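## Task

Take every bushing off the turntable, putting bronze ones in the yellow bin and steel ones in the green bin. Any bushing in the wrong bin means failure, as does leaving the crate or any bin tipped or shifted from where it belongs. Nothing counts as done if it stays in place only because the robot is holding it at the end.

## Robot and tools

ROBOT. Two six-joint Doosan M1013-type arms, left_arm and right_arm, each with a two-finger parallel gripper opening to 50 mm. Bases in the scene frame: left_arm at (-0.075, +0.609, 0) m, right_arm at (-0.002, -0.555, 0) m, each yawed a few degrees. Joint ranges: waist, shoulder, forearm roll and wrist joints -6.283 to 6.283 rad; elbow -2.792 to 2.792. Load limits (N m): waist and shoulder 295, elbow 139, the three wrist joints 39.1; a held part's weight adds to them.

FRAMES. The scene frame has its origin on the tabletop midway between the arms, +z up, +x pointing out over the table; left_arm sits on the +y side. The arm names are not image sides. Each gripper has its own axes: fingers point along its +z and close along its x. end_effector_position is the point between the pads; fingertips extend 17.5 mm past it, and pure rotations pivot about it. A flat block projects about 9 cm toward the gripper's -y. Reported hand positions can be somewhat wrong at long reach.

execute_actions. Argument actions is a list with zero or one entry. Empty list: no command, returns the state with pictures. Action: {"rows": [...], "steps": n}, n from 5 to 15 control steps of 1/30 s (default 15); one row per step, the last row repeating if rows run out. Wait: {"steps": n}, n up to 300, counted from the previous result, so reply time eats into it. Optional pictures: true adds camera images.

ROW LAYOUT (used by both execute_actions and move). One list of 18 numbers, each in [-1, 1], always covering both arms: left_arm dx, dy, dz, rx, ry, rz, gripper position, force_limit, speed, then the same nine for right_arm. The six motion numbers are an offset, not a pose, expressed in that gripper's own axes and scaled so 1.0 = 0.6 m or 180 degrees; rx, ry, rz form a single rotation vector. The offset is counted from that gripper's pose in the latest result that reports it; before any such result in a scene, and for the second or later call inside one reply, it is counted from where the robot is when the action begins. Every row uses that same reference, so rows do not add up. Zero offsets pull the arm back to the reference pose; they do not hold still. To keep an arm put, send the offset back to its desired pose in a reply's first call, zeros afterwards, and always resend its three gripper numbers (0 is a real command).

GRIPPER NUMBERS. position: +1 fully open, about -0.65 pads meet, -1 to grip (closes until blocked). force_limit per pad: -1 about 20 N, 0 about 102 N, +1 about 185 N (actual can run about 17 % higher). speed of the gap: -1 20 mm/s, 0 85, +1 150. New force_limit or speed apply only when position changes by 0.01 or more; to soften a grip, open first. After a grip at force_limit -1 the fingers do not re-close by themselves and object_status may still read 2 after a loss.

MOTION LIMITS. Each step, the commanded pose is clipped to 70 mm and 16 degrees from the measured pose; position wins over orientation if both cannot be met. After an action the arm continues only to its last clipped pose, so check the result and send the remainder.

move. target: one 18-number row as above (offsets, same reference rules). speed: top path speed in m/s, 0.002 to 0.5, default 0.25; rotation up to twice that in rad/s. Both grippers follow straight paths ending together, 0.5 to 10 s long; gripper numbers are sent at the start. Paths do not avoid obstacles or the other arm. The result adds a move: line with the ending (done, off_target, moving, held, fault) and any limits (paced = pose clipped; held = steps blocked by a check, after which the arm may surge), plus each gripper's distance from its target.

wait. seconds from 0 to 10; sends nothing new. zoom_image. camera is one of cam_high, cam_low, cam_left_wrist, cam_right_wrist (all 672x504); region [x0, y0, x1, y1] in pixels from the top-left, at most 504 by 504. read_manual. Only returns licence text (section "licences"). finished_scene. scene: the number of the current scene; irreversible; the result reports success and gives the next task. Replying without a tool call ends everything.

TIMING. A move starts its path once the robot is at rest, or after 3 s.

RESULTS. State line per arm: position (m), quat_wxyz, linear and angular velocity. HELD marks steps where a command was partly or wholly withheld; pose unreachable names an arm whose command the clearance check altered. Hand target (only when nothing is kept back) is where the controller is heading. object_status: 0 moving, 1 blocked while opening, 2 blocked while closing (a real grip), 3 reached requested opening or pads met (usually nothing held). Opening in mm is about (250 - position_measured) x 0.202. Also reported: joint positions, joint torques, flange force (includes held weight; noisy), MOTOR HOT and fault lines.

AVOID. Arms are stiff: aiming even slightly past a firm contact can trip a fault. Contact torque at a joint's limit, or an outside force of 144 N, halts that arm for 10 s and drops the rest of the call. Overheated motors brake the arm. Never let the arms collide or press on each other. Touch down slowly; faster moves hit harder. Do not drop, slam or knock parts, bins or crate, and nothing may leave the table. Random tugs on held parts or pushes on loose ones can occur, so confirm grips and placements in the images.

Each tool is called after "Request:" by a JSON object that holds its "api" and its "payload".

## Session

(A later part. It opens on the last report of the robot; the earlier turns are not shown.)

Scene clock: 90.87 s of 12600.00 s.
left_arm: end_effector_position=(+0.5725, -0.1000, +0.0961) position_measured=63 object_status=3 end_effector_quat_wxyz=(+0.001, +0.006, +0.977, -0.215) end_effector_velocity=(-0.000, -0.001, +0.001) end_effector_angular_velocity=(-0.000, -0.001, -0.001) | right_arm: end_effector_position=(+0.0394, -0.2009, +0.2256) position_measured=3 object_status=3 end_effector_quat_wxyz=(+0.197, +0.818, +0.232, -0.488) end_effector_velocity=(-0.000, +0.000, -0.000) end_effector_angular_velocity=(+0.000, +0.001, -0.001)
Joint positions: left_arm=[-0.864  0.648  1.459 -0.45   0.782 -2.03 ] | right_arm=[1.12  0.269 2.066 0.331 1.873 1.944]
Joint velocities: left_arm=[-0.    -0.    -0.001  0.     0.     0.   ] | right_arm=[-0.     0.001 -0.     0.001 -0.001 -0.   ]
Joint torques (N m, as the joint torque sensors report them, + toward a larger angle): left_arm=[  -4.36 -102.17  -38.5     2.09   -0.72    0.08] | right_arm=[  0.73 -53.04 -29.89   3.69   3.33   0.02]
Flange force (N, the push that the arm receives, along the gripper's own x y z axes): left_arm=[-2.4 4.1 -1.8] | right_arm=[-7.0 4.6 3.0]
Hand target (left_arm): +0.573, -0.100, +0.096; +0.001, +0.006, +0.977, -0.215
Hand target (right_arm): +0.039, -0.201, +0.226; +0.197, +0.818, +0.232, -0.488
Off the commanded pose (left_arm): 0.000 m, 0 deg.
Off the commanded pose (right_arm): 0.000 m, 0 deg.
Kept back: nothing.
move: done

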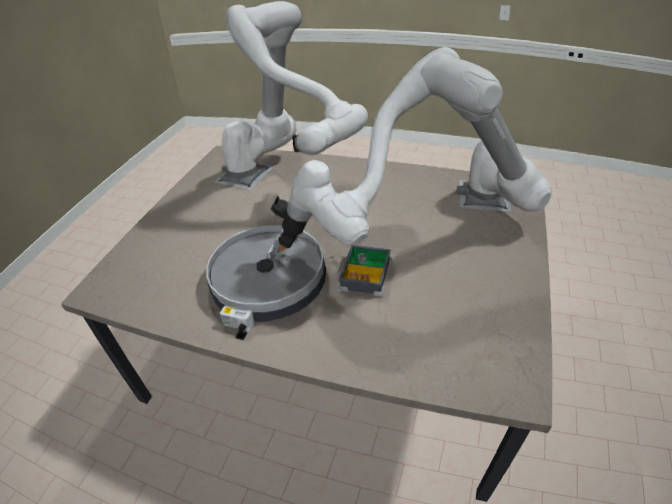

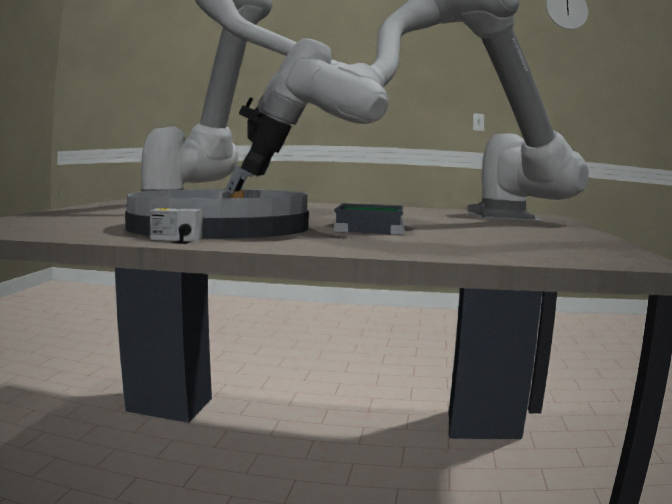

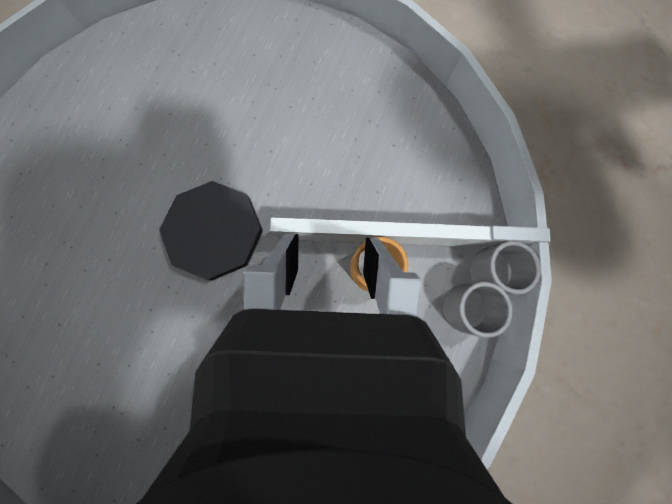

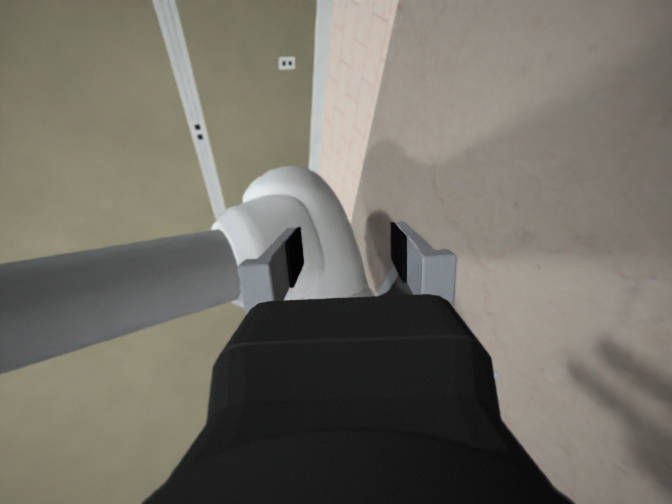

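Request:
{"api": "execute_actions", "payload": {"actions": [{"rows": [[0,-0.0035,-0.0075,0,0,0,0.6,-0.5,0.5,0,0,0,0,0,0,1,0,0],[0,-0.007,-0.0151,0,0,0,0.6,-0.5,0.5,0,0,0,0,0,0,1,0,0],[0,-0.007,-0.0151,0,0,0,0.6,-0.5,0.5,0,0,0,0,0,0,1,0,0],[0,-0.007,-0.0151,0,0,0,0.6,-0.5,0.5,0,0,0,0,0,0,1,0,0],[0,-0.007,-0.0151,0,0,0,0.6,-0.5,0.5,0,0,0,0,0,0,1,0,0],[0,-0.007,-0.0151,0,0,0,0.6,-0.5,0.5,0,0,0,0,0,0,1,0,0],[0.025,-0.0085,-0.0144,-0.07,0,0,0.7,-0.5,0.5,0,0,0,0,0,0,1,0,0],[0.0517,-0.0085,-0.0144,-0.1389,0,0,0.7,-0.5,0.5,0,0,0,0,0,0,1,0,0]], "steps": 15}]}}

Request:
{"api": "move", "payload": {"target": [0.002,0,0.0417,0,0,0,0.7,-0.5,0.5,0,0,0,0,0,0,1,0,0], "speed": 0.1}}

Request:
{"api": "move", "payload": {"target": [0,0,0,0,0,0,-1,-0.5,0.5,0,0,0,0,0,0,1,0,0], "speed": 0.1}}

Scene clock: 92.37 s of 12600.00 s.
left_arm: end_effector_position=(+0.5683, -0.0994, +0.1070) position_measured=48 object_status=0 end_effector_quat_wxyz=(+0.002, +0.007, +0.982, -0.191) end_effector_velocity=(-0.085, +0.006, +0.031) end_effector_angular_velocity=(+0.912, -0.096, -0.034) | right_arm: end_effector_position=(+0.0394, -0.2009, +0.2256) position_measured=3 object_status=3 end_effector_quat_wxyz=(+0.197, +0.818, +0.232, -0.488) end_effector_velocity=(-0.000, +0.000, +0.001) end_effector_angular_velocity=(+0.002, +0.001, -0.001)
Joint positions: left_arm=[-0.879  0.64   1.436 -0.375  0.828 -2.1  ] | right_arm=[1.12  0.269 2.066 0.331 1.873 1.944]
Joint velocities: left_arm=[-0.289 -0.006 -0.307  1.295  0.606 -1.16 ] | right_arm=[-0.    -0.002  0.     0.002  0.     0.   ]
Joint torques (N m, as the joint torque sensors report them, + toward a larger angle): left_arm=[ -24.55 -112.15  -48.3     3.34   -0.37    0.14] | right_arm=[ -1.5  -53.63 -30.61   3.76   3.44  -0.03]
Flange force (N, the push that the arm receives, along the gripper's own x y z axes): left_arm=[-2.9 2.8 -0.4] | right_arm=[-7.2 1.2 5.4]
Steps of this call (steps 1 to 35: nothing new was sent; steps 36 to 45: the first 10 steps of this action). Readings (end_effector_position | what the end effector reports):
36: left_arm (+0.5725, -0.1000, +0.0962) | right_arm (+0.0394, -0.2009, +0.2256) | left_arm position_measured=63 object_status=3 | right_arm position_measured=3 object_status=3
37: left_arm (+0.5724, -0.0999, +0.0977) | right_arm (+0.0394, -0.2009, +0.2256) | left_arm position_measured=63 object_status=3 | right_arm position_measured=3 object_status=3
39: left_arm (+0.5726, -0.1001, +0.1042) | right_arm (+0.0394, -0.2009, +0.2256) | left_arm position_measured=63 object_status=3 | right_arm position_measured=3 object_status=3
43: left_arm (+0.5721, -0.0996, +0.1059) | right_arm (+0.0394, -0.2009, +0.2256) | left_arm position_measured=48 object_status=0 | right_arm position_measured=3 object_status=3
45: the state above

Scene clock: 93.60 s of 12600.00 s.
left_arm: end_effector_position=(+0.5461, -0.0977, +0.0853) position_measured=48 object_status=3 end_effector_quat_wxyz=(+0.015, +0.003, +1.000, -0.015) end_effector_velocity=(+0.001, +0.001, -0.001) end_effector_angular_velocity=(+0.000, +0.001, +0.000) | right_arm: end_effector_position=(+0.0394, -0.2009, +0.2256) position_measured=3 object_status=3 end_effector_quat_wxyz=(+0.197, +0.818, +0.232, -0.488) end_effector_velocity=(+0.000, -0.000, -0.000) end_effector_angular_velocity=(-0.002, +0.001, +0.001)
Joint positions: left_arm=[-0.983  0.706  1.301  0.004  1.093 -2.438] | right_arm=[1.12  0.269 2.066 0.331 1.873 1.944]
Joint velocities: left_arm=[ 0.001  0.001  0.    -0.    -0.     0.001] | right_arm=[-0.     0.001 -0.    -0.001  0.001  0.   ]
Joint torques (N m, as the joint torque sensors report them, + toward a larger angle): left_arm=[  -3.49 -109.82  -40.71    3.72   -0.43    0.17] | right_arm=[ -1.71 -53.64 -29.81   3.64   3.4   -0.01]
Flange force (N, the push that the arm receives, along the gripper's own x y z axes): left_arm=[-3.1 3.0 1.3] | right_arm=[-6.0 -0.1 3.8]
Hand target (left_arm): +0.546, -0.098, +0.085; +0.015, +0.002, +1.000, -0.015
Hand target (right_arm): +0.039, -0.201, +0.226; +0.197, +0.818, +0.232, -0.488
Off your previous action's commanded pose (left_arm): 0.017 m, 10 deg at its last step (step 5 of this call).
Off your previous action's commanded pose (right_arm): 0.000 m, 0 deg at its last step (step 5 of this call).
Off the commanded pose (left_arm): 0.000 m, 0 deg.
Off the commanded pose (right_arm): 0.000 m, 0 deg.
Kept back: nothing.
move: done

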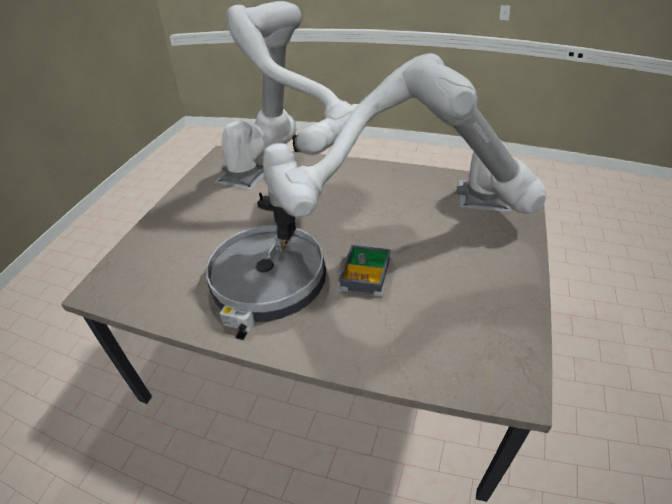

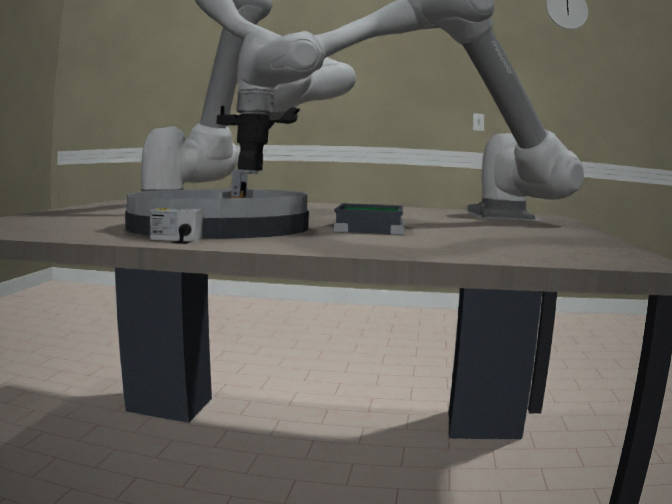

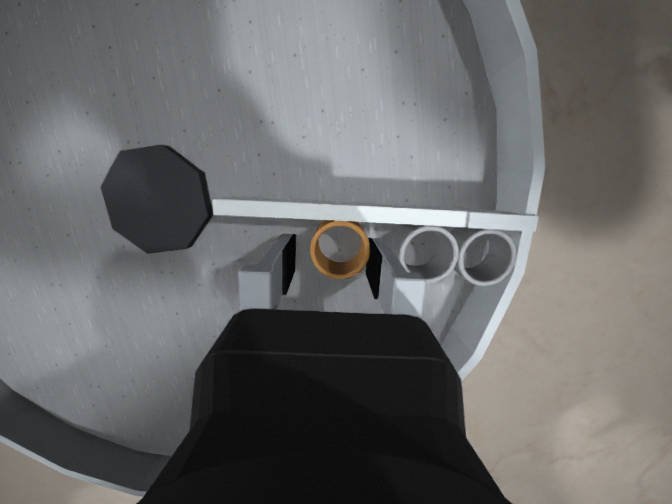

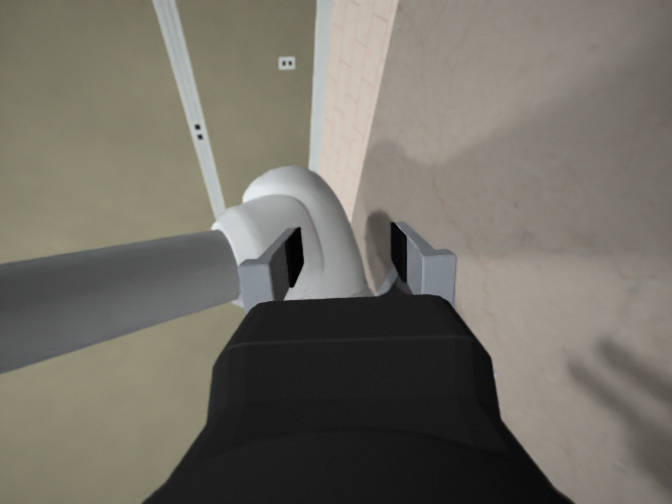

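Scene clock: 94.10 s of 12600.00 s.
left_arm: end_effector_position=(+0.5461, -0.0977, +0.0853) position_measured=98 object_status=2 end_effector_quat_wxyz=(+0.015, +0.002, +1.000, -0.015) end_effector_velocity=(+0.000, -0.001, +0.000) end_effector_angular_velocity=(-0.000, -0.001, -0.001) | right_arm: end_effector_position=(+0.0394, -0.2009, +0.2256) position_measured=3 object_status=3 end_effector_quat_wxyz=(+0.197, +0.818, +0.232, -0.488) end_effector_velocity=(-0.000, +0.000, +0.001) end_effector_angular_velocity=(+0.000, +0.002, -0.001)
Joint positions: left_arm=[-0.983  0.706  1.301  0.004  1.093 -2.438] | right_arm=[1.12  0.269 2.066 0.331 1.873 1.944]
Joint velocities: left_arm=[-0.     0.001 -0.002  0.     0.     0.001] | right_arm=[-0.    -0.     0.     0.002  0.001  0.   ]
Joint torques (N m, as the joint torque sensors report them, + toward a larger angle): left_arm=[  -3.4  -109.12  -39.58    3.65   -0.29    0.11] | right_arm=[ -1.6  -54.57 -30.29   3.64   3.43   0.05]
Flange force (N, the push that the arm receives, along the gripper's own x y z axes): left_arm=[-4.2 1.0 0.2] | right_arm=[-5.8 0.0 4.4]
Hand target (left_arm): +0.546, -0.098, +0.085; +0.015, +0.003, +1.000, -0.015
Hand target (right_arm): +0.039, -0.201, +0.226; +0.197, +0.818, +0.232, -0.488
Off the commanded pose (left_arm): 0.000 m, 0 deg.
Off the commanded pose (right_arm): 0.000 m, 0 deg.
Kept back: nothing.
move: done

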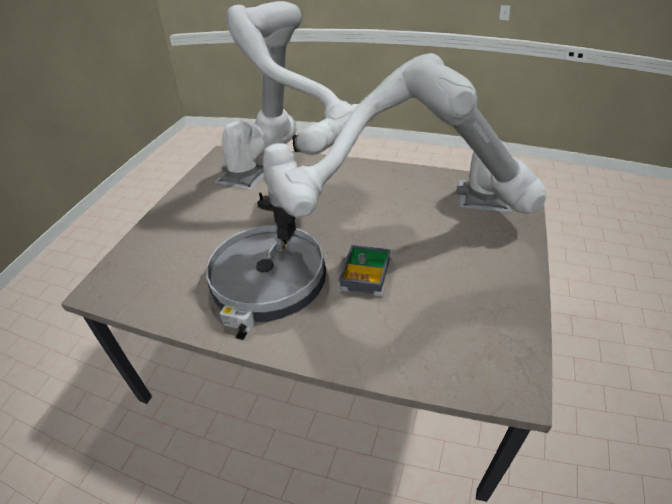

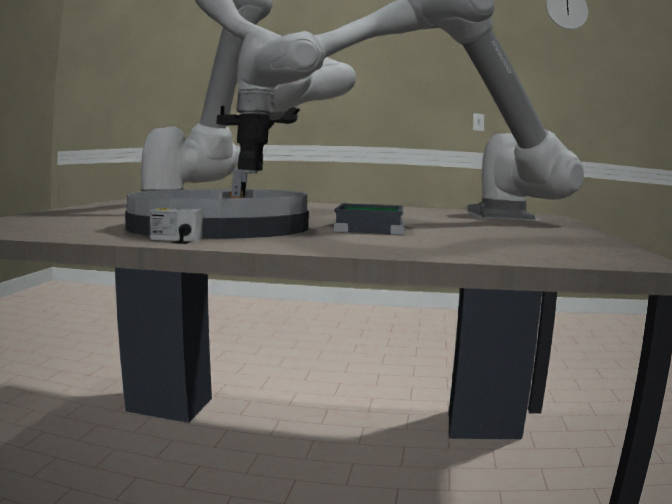

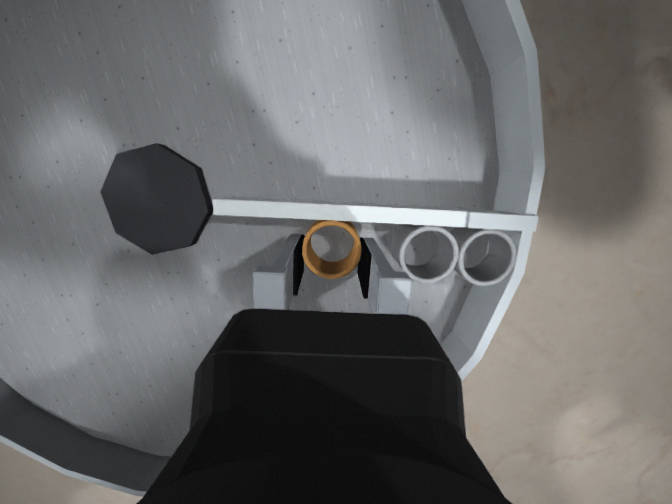

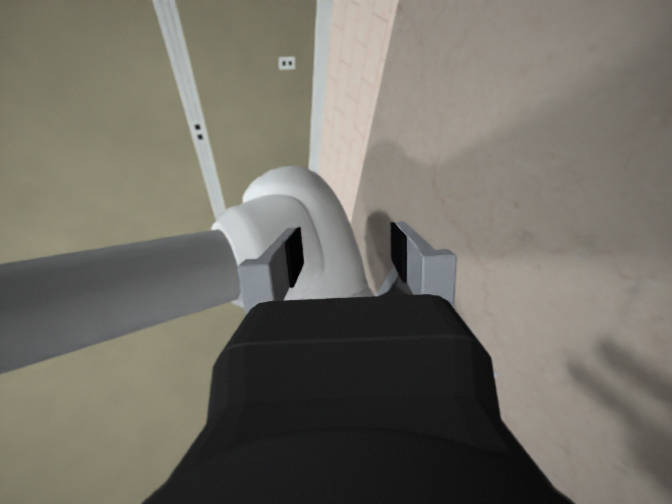

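Request:
{"api": "move", "payload": {"target": [-0.002,0.0147,-0.0672,0,0,0,-1,-0.5,0.5,0,0,0,0,0,0,1,0,0], "speed": 0.2}}

Request:
{"api": "move", "payload": {"target": [-0.0688,0.5953,-0.0157,0,0,0,-1,-0.5,0.5,0,0,0,0,0,0,1,0,0], "speed": 0.4}}

Request:
{"api": "move", "payload": {"target": [0.0025,0.0025,0.0838,0,0,0,-1,-0.5,0.5,0,0,0,0,0,0,1,0,0], "speed": 0.2}}

Scene clock: 95.83 s of 12600.00 s.
left_arm: end_effector_position=(+0.5462, -0.0877, +0.1253) position_measured=98 object_status=2 end_effector_quat_wxyz=(+0.015, +0.002, +1.000, -0.015) end_effector_velocity=(-0.000, +0.000, +0.000) end_effector_angular_velocity=(+0.000, +0.000, -0.000) | right_arm: end_effector_position=(+0.0394, -0.2009, +0.2256) position_measured=3 object_status=3 end_effector_quat_wxyz=(+0.197, +0.818, +0.232, -0.488) end_effector_velocity=(+0.000, +0.000, +0.000) end_effector_angular_velocity=(+0.001, -0.000, -0.001)
Joint positions: left_arm=[-0.975  0.668  1.29   0.003  1.142 -2.431] | right_arm=[1.12  0.269 2.066 0.331 1.873 1.944]
Joint velocities: left_arm=[-0.    -0.001  0.    -0.     0.    -0.   ] | right_arm=[-0.    -0.001  0.     0.001 -0.001  0.   ]
Joint torques (N m, as the joint torque sensors report them, + toward a larger angle): left_arm=[  -3.04 -107.25  -42.02    3.62   -0.18    0.17] | right_arm=[ -1.19 -53.17 -30.34   3.57   3.36   0.15]
Flange force (N, the push that the arm receives, along the gripper's own x y z axes): left_arm=[-0.4 3.2 1.8] | right_arm=[-7.8 1.8 4.9]
Hand target (left_arm): +0.546, -0.088, +0.125; +0.015, +0.002, +1.000, -0.015
Hand target (right_arm): +0.039, -0.201, +0.226; +0.197, +0.818, +0.232, -0.488
Off the commanded pose (left_arm): 0.000 m, 0 deg.
Off the commanded pose (right_arm): 0.000 m, 0 deg.
Kept back: nothing.
move: done

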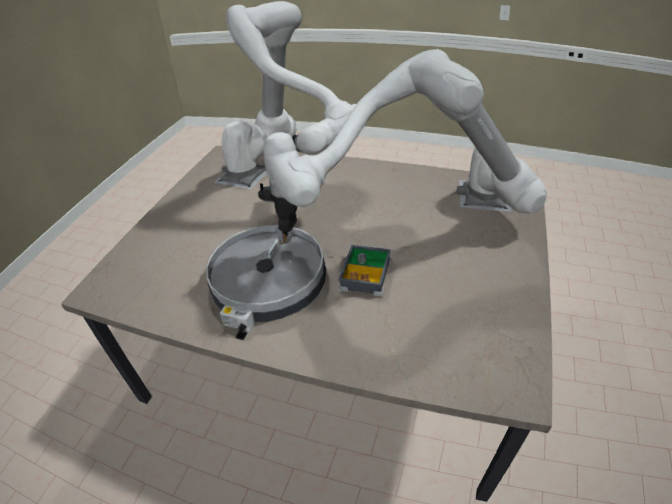

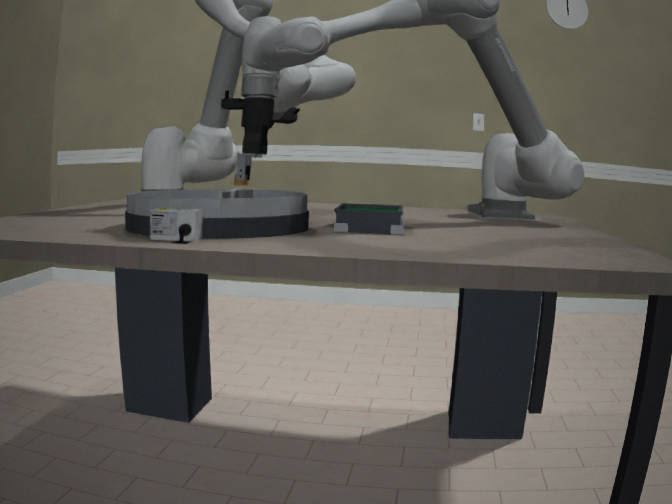

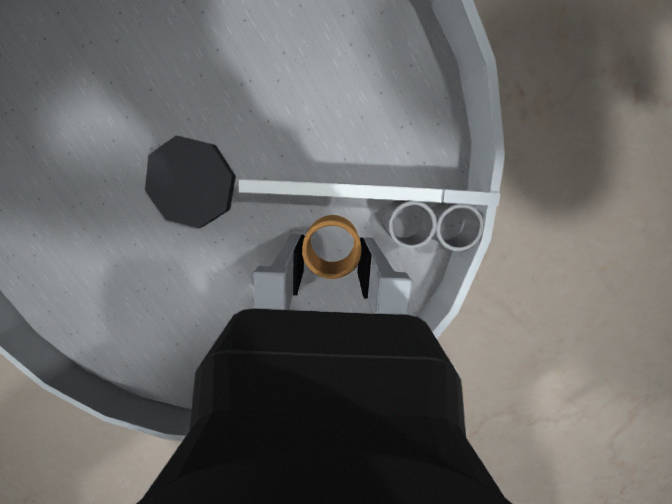

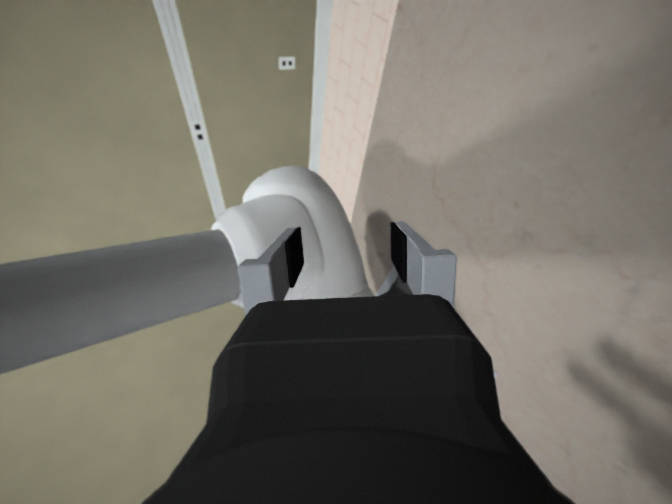

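Scene clock: 97.20 s of 12600.00 s.
left_arm: end_effector_position=(+0.5894, +0.2694, +0.1252) position_measured=98 object_status=2 end_effector_quat_wxyz=(+0.015, +0.003, +1.000, -0.015) end_effector_velocity=(-0.000, -0.001, -0.000) end_effector_angular_velocity=(+0.000, +0.000, -0.001) | right_arm: end_effector_position=(+0.0394, -0.2009, +0.2256) position_measured=3 object_status=3 end_effector_quat_wxyz=(+0.197, +0.818, +0.232, -0.488) end_effector_velocity=(+0.000, -0.000, +0.000) end_effector_angular_velocity=(-0.002, +0.001, +0.000)
Joint positions: left_arm=[-0.596  0.409  1.714 -0.015  0.979 -2.042] | right_arm=[1.12  0.269 2.066 0.331 1.873 1.944]
Joint velocities: left_arm=[-0.001  0.001 -0.    -0.    -0.    -0.   ] | right_arm=[-0.     0.001  0.    -0.001  0.001 -0.   ]
Joint torques (N m, as the joint torque sensors report them, + toward a larger angle): left_arm=[ -4.14 -82.08 -38.01   3.39  -0.14   0.3 ] | right_arm=[ -0.27 -54.19 -30.31   3.57   3.47  -0.05]
Flange force (N, the push that the arm receives, along the gripper's own x y z axes): left_arm=[-4.4 3.0 3.2] | right_arm=[-4.7 2.0 3.8]
Hand target (left_arm): +0.589, +0.269, +0.125; +0.015, +0.003, +1.000, -0.015
Hand target (right_arm): +0.039, -0.201, +0.226; +0.197, +0.818, +0.232, -0.488
Off the commanded pose (left_arm): 0.000 m, 0 deg.
Off the commanded pose (right_arm): 0.000 m, 0 deg.
Kept back: nothing.
move: done

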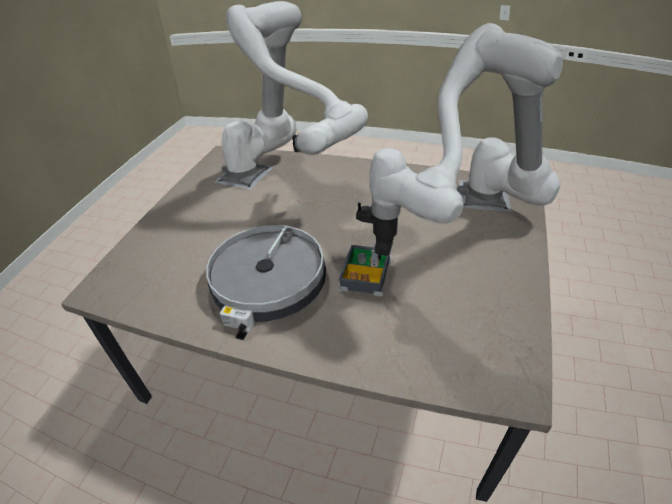

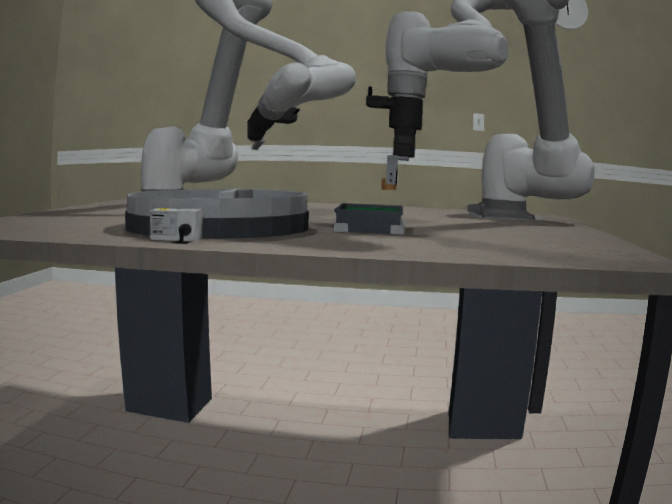

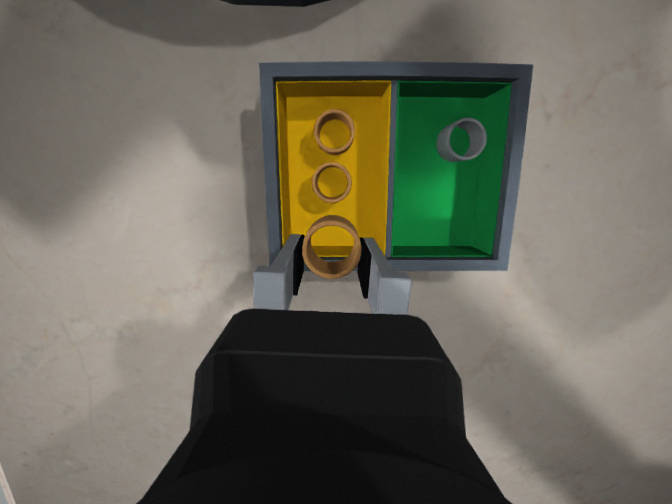

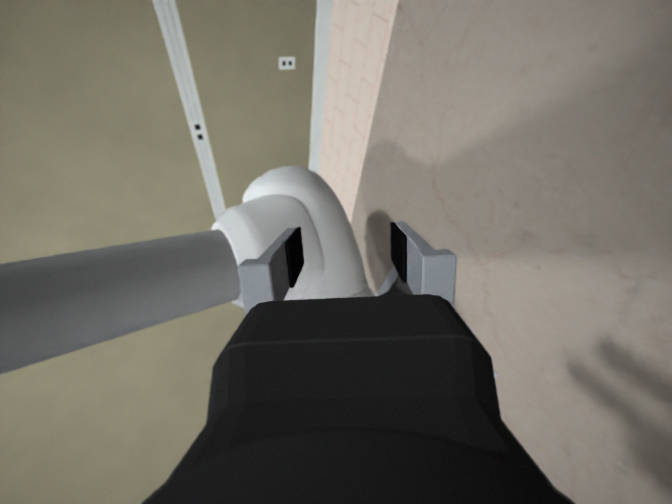

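Scene clock: 97.97 s of 12600.00 s.
left_arm: end_effector_position=(+0.5894, +0.2694, +0.0749) position_measured=98 object_status=2 end_effector_quat_wxyz=(+0.015, +0.003, +1.000, -0.015) end_effector_velocity=(-0.000, +0.000, -0.001) end_effector_angular_velocity=(+0.001, +0.001, -0.000) | right_arm: end_effector_position=(+0.0394, -0.2009, +0.2256) position_measured=3 object_status=3 end_effector_quat_wxyz=(+0.197, +0.818, +0.232, -0.488) end_effector_velocity=(-0.000, +0.000, +0.000) end_effector_angular_velocity=(+0.002, -0.001, -0.001)
Joint positions: left_arm=[-0.596  0.455  1.751 -0.016  0.896 -2.04 ] | right_arm=[1.12  0.269 2.066 0.331 1.873 1.944]
Joint velocities: left_arm=[-0.     0.001  0.001  0.    -0.     0.   ] | right_arm=[ 0.    -0.001  0.     0.001 -0.001  0.   ]
Joint torques (N m, as the joint torque sensors report them, + toward a larger angle): left_arm=[ -4.09 -85.12 -35.88   3.3   -0.24   0.25] | right_arm=[ -1.21 -53.54 -30.3    3.56   3.52  -0.2 ]
Flange force (N, the push that the arm receives, along the gripper's own x y z axes): left_arm=[-5.2 3.5 3.3] | right_arm=[-7.5 1.0 4.9]
Hand target (left_arm): +0.589, +0.269, +0.075; +0.015, +0.003, +1.000, -0.015
Hand target (right_arm): +0.039, -0.201, +0.226; +0.197, +0.818, +0.232, -0.488
Off the commanded pose (left_arm): 0.000 m, 0 deg.
Off the commanded pose (right_arm): 0.000 m, 0 deg.
Kept back: nothing.
move: done

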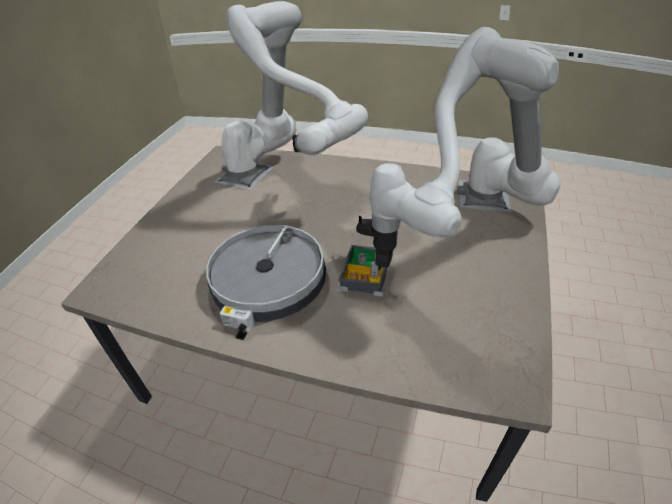

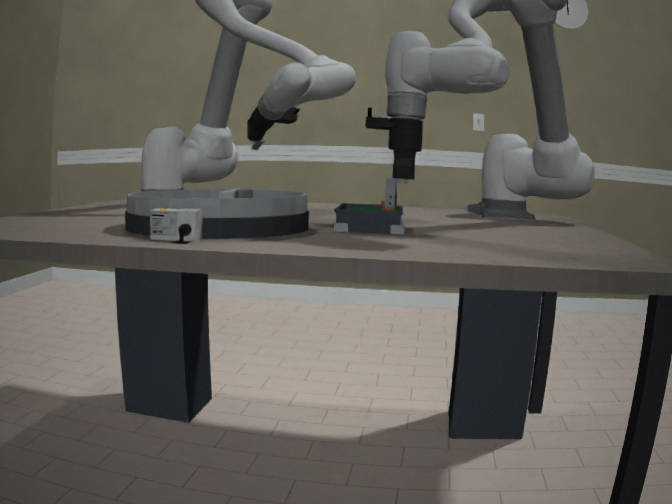

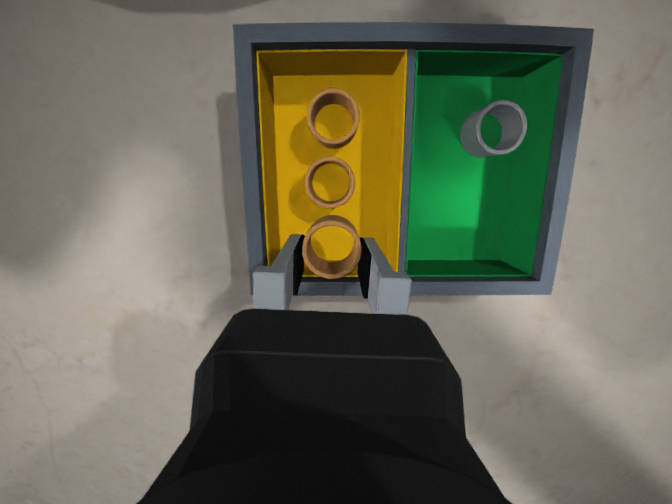

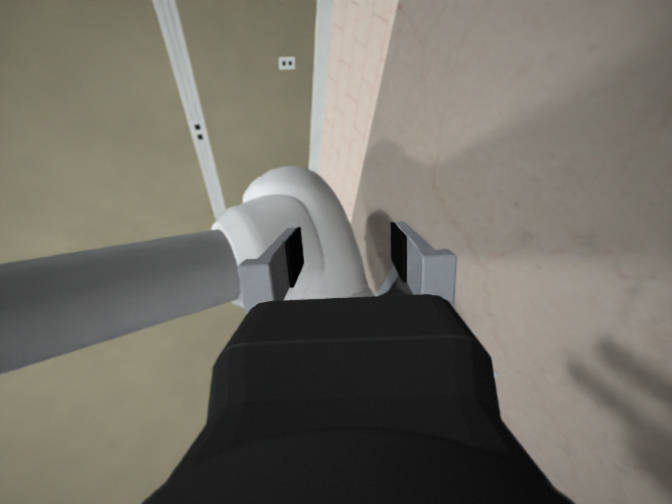

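Request:
{"api": "zoom_image", "payload": {"camera": "cam_left_wrist", "region": [240, 140, 460, 310]}}

Region (240, 140, 460, 310) of cam_left_wrist's 672x504 image, scaled by 2.291, with more detail than that image has; it fills the top 389 rows of this view, and the rest is white.

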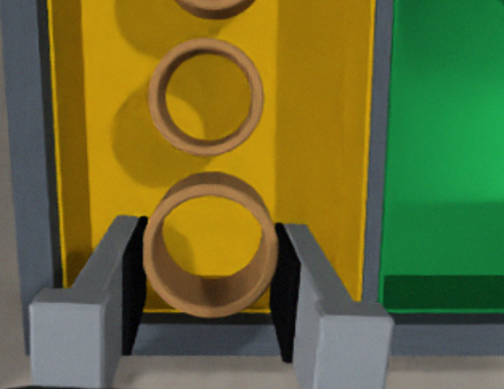

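Request:
{"api": "move", "payload": {"target": [0.0018,0.0014,0.0602,0,0,0,-1,-0.5,0.5,0,0,0,0,0,0,1,0,0], "speed": 0.05}}

Request:
{"api": "move", "payload": {"target": [0,0,0,0,0,0,0.6,-0.5,0.5,0,0,0,0,0,0,1,0,0], "speed": 0.06}}

Request:
{"api": "move", "payload": {"target": [-0.0043,-0.0043,-0.144,0,0,0,0.6,-0.5,0.5,0,0,0,0,0,0,1,0,0], "speed": 0.3}}

Scene clock: 99.83 s of 12600.00 s.
left_arm: end_effector_position=(+0.5894, +0.2691, +0.0388) position_measured=98 object_status=2 end_effector_quat_wxyz=(+0.015, +0.003, +1.000, -0.015) end_effector_velocity=(+0.001, +0.000, -0.000) end_effector_angular_velocity=(-0.000, -0.000, +0.001) | right_arm: end_effector_position=(+0.0394, -0.2009, +0.2256) position_measured=3 object_status=3 end_effector_quat_wxyz=(+0.197, +0.818, +0.232, -0.488) end_effector_velocity=(+0.000, +0.000, -0.000) end_effector_angular_velocity=(+0.002, -0.002, -0.000)
Joint positions: left_arm=[-0.597  0.491  1.773 -0.017  0.838 -2.039] | right_arm=[1.12  0.269 2.066 0.331 1.873 1.944]
Joint velocities: left_arm=[ 0.001  0.001 -0.001 -0.    -0.001 -0.   ] | right_arm=[ 0.    -0.001 -0.    -0.    -0.002  0.   ]
Joint torques (N m, as the joint torque sensors report them, + toward a larger angle): left_arm=[ -2.23 -85.47 -34.94   3.12  -0.3    0.43] | right_arm=[ -1.19 -52.8  -30.03   3.69   3.37  -0.06]
Flange force (N, the push that the arm receives, along the gripper's own x y z axes): left_arm=[-1.2 2.1 2.5] | right_arm=[-8.7 1.7 4.6]
Hand target (left_arm): +0.589, +0.269, +0.039; +0.015, +0.003, +1.000, -0.015
Hand target (right_arm): +0.039, -0.201, +0.226; +0.197, +0.818, +0.232, -0.488
Off the commanded pose (left_arm): 0.000 m, 0 deg.
Off the commanded pose (right_arm): 0.000 m, 0 deg.
Kept back: nothing.
move: done

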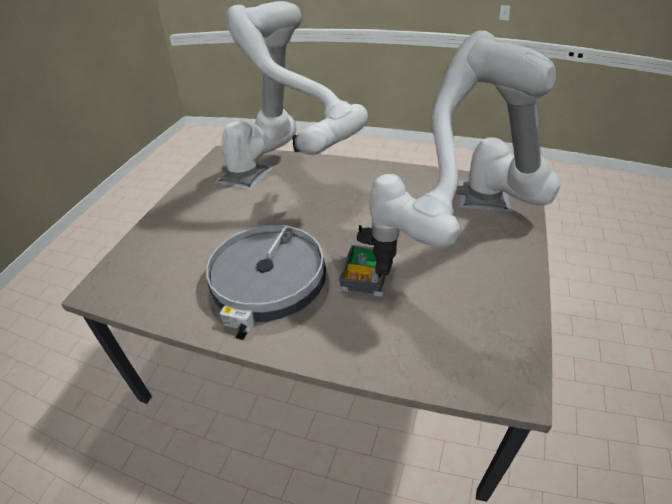

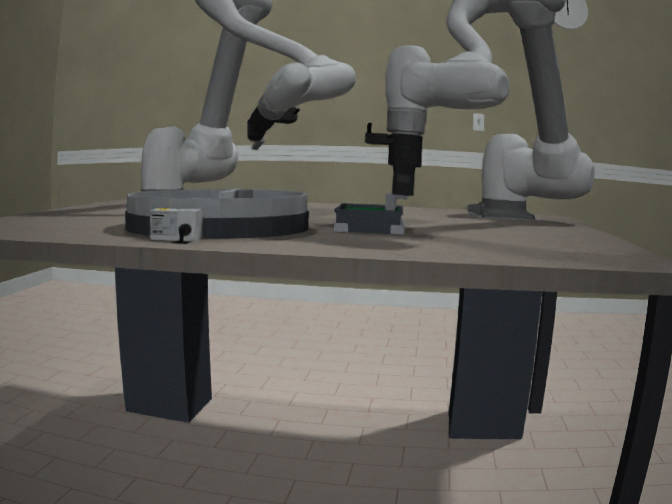

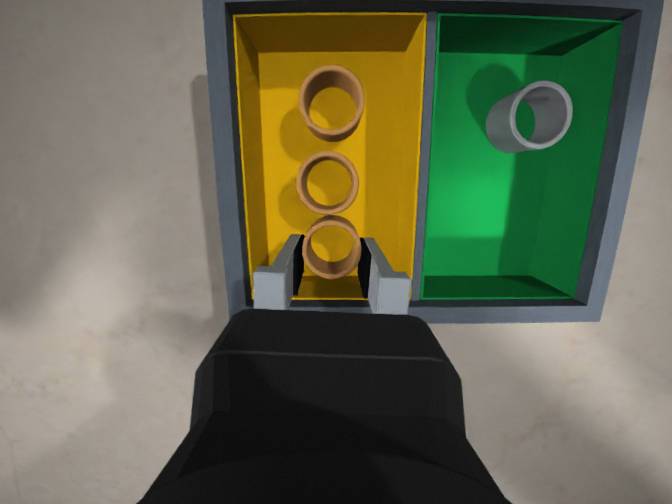

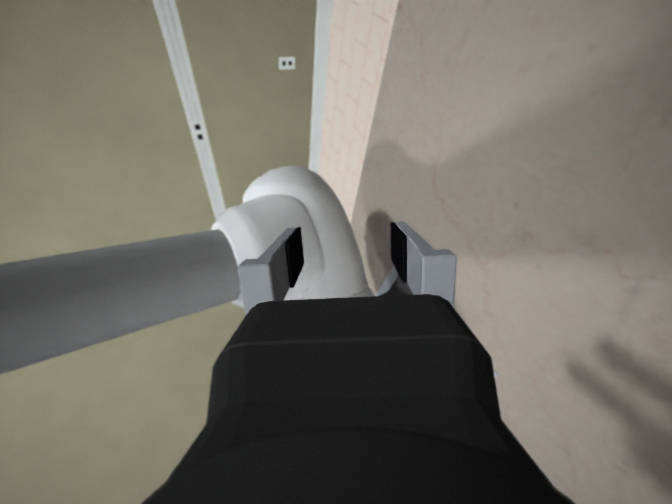

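Scene clock: 100.33 s of 12600.00 s.
left_arm: end_effector_position=(+0.5894, +0.2691, +0.0388) position_measured=63 object_status=3 end_effector_quat_wxyz=(+0.015, +0.003, +1.000, -0.015) end_effector_velocity=(-0.000, +0.001, -0.001) end_effector_angular_velocity=(+0.001, +0.002, -0.000) | right_arm: end_effector_position=(+0.0394, -0.2009, +0.2256) position_measured=3 object_status=3 end_effector_quat_wxyz=(+0.197, +0.818, +0.232, -0.488) end_effector_velocity=(-0.000, +0.000, +0.000) end_effector_angular_velocity=(+0.000, +0.000, -0.001)
Joint positions: left_arm=[-0.597  0.491  1.773 -0.017  0.837 -2.039] | right_arm=[1.12  0.269 2.066 0.331 1.873 1.944]
Joint velocities: left_arm=[ 0.001  0.001  0.001  0.    -0.     0.001] | right_arm=[-0.    -0.     0.     0.001 -0.    -0.   ]
Joint torques (N m, as the joint torque sensors report them, + toward a larger angle): left_arm=[ -2.11 -84.43 -33.85   2.89  -0.17   0.25] | right_arm=[ -0.27 -52.75 -30.12   3.59   3.4   -0.04]
Flange force (N, the push that the arm receives, along the gripper's own x y z axes): left_arm=[-1.9 1.8 1.4] | right_arm=[-7.6 3.0 4.2]
Hand target (left_arm): +0.589, +0.269, +0.039; +0.015, +0.003, +1.000, -0.015
Hand target (right_arm): +0.039, -0.201, +0.226; +0.197, +0.818, +0.232, -0.488
Off the commanded pose (left_arm): 0.000 m, 0 deg.
Off the commanded pose (right_arm): 0.000 m, 0 deg.
Kept back: nothing.
move: done

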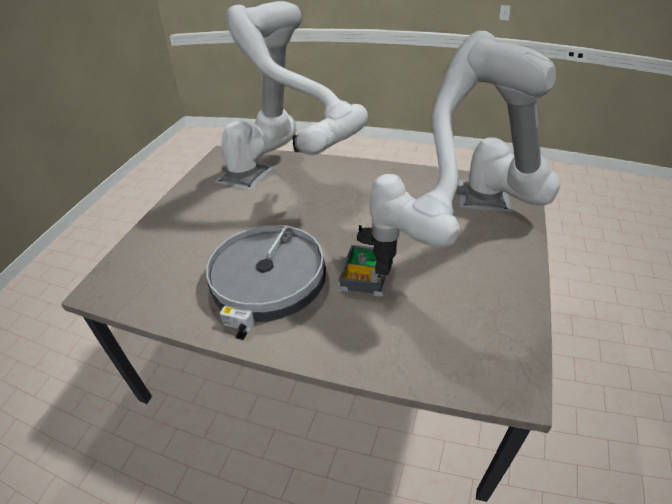

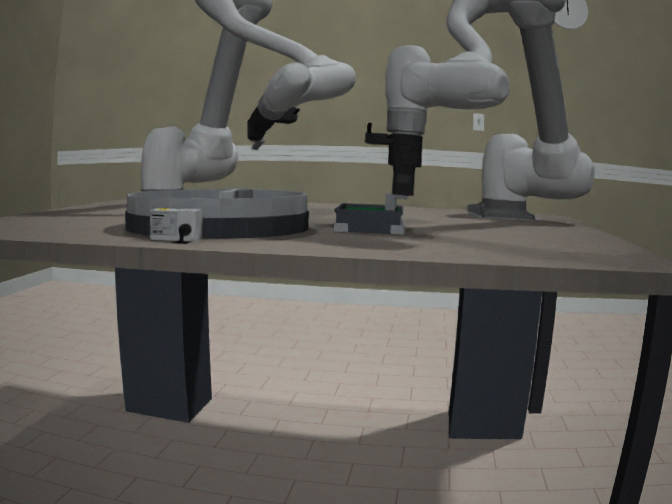

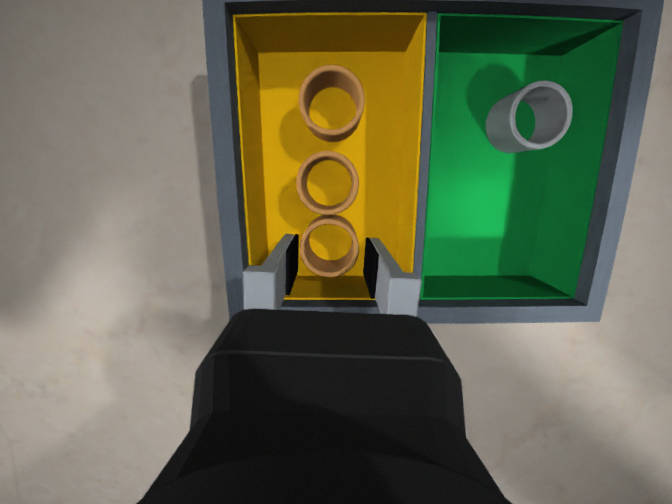

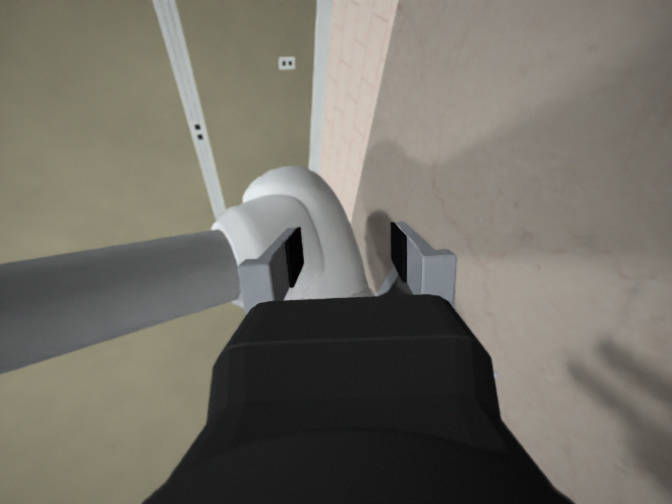

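Scene clock: 101.10 s of 12600.00 s.
left_arm: end_effector_position=(+0.5894, +0.2691, +0.1252) position_measured=63 object_status=3 end_effector_quat_wxyz=(+0.015, +0.003, +1.000, -0.015) end_effector_velocity=(+0.001, +0.001, +0.001) end_effector_angular_velocity=(-0.001, -0.001, +0.002) | right_arm: end_effector_position=(+0.0394, -0.2009, +0.2256) position_measured=3 object_status=3 end_effector_quat_wxyz=(+0.197, +0.818, +0.232, -0.488) end_effector_velocity=(+0.000, -0.000, -0.000) end_effector_angular_velocity=(-0.000, -0.002, +0.001)
Joint positions: left_arm=[-0.597  0.409  1.714 -0.015  0.979 -2.042] | right_arm=[1.12  0.269 2.066 0.331 1.873 1.944]
Joint velocities: left_arm=[ 0.001 -0.001 -0.001  0.     0.001 -0.001] | right_arm=[-0.    -0.     0.    -0.002 -0.001  0.   ]
Joint torques (N m, as the joint torque sensors report them, + toward a larger angle): left_arm=[ -1.92 -80.82 -39.21   3.57   0.08   0.32] | right_arm=[ -0.44 -53.63 -30.64   3.7    3.32   0.06]
Flange force (N, the push that the arm receives, along the gripper's own x y z axes): left_arm=[1.2 3.3 2.4] | right_arm=[-6.3 3.0 4.7]
Hand target (left_arm): +0.589, +0.269, +0.125; +0.015, +0.003, +1.000, -0.015
Hand target (right_arm): +0.039, -0.201, +0.226; +0.197, +0.818, +0.232, -0.488
Off the commanded pose (left_arm): 0.000 m, 0 deg.
Off the commanded pose (right_arm): 0.000 m, 0 deg.
Kept back: nothing.
move: done

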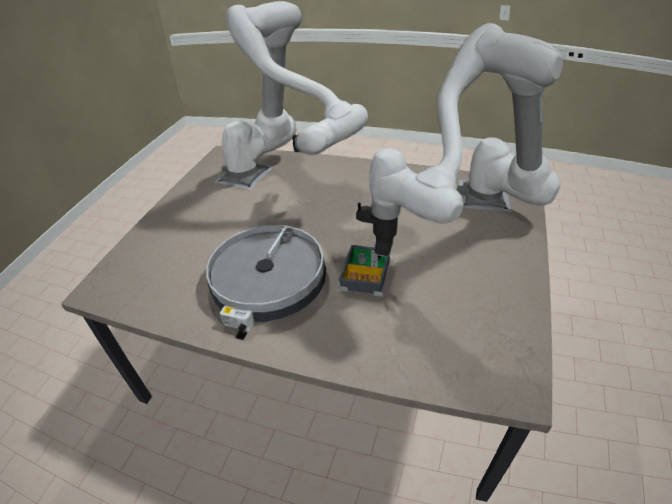

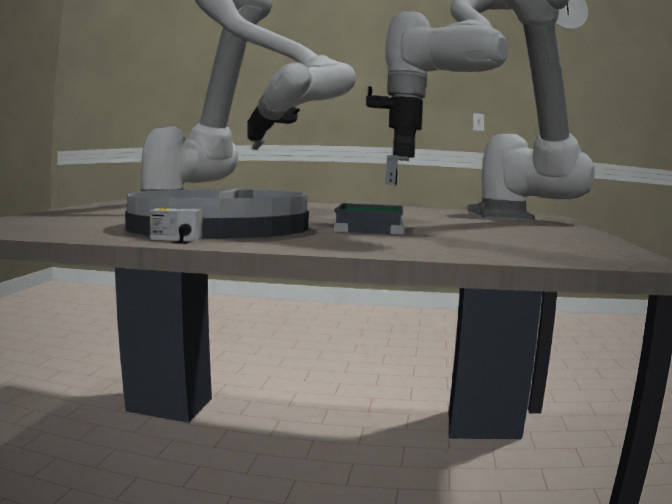

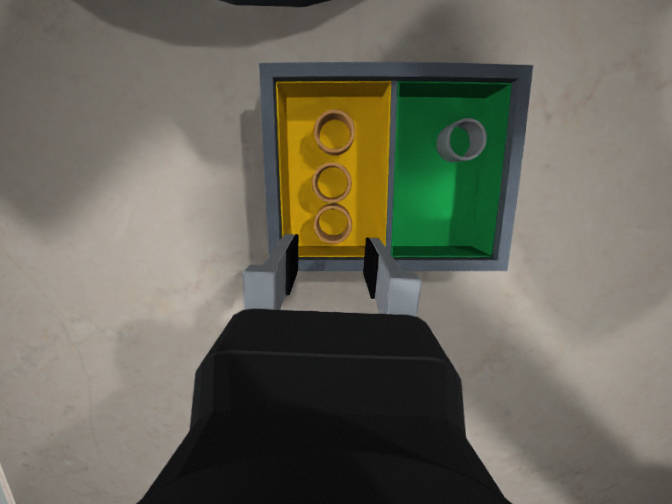

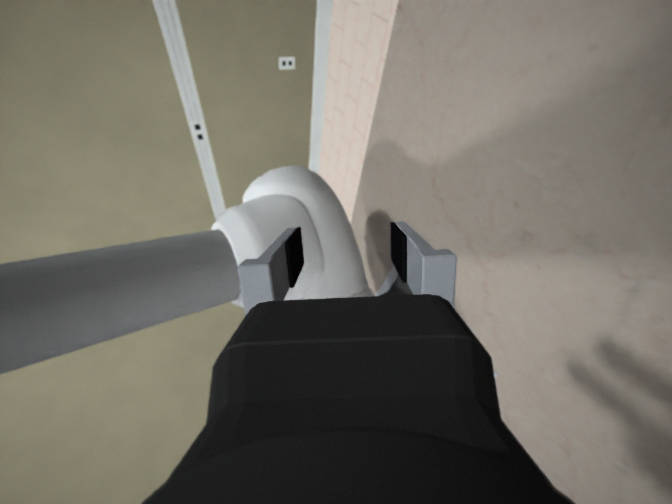

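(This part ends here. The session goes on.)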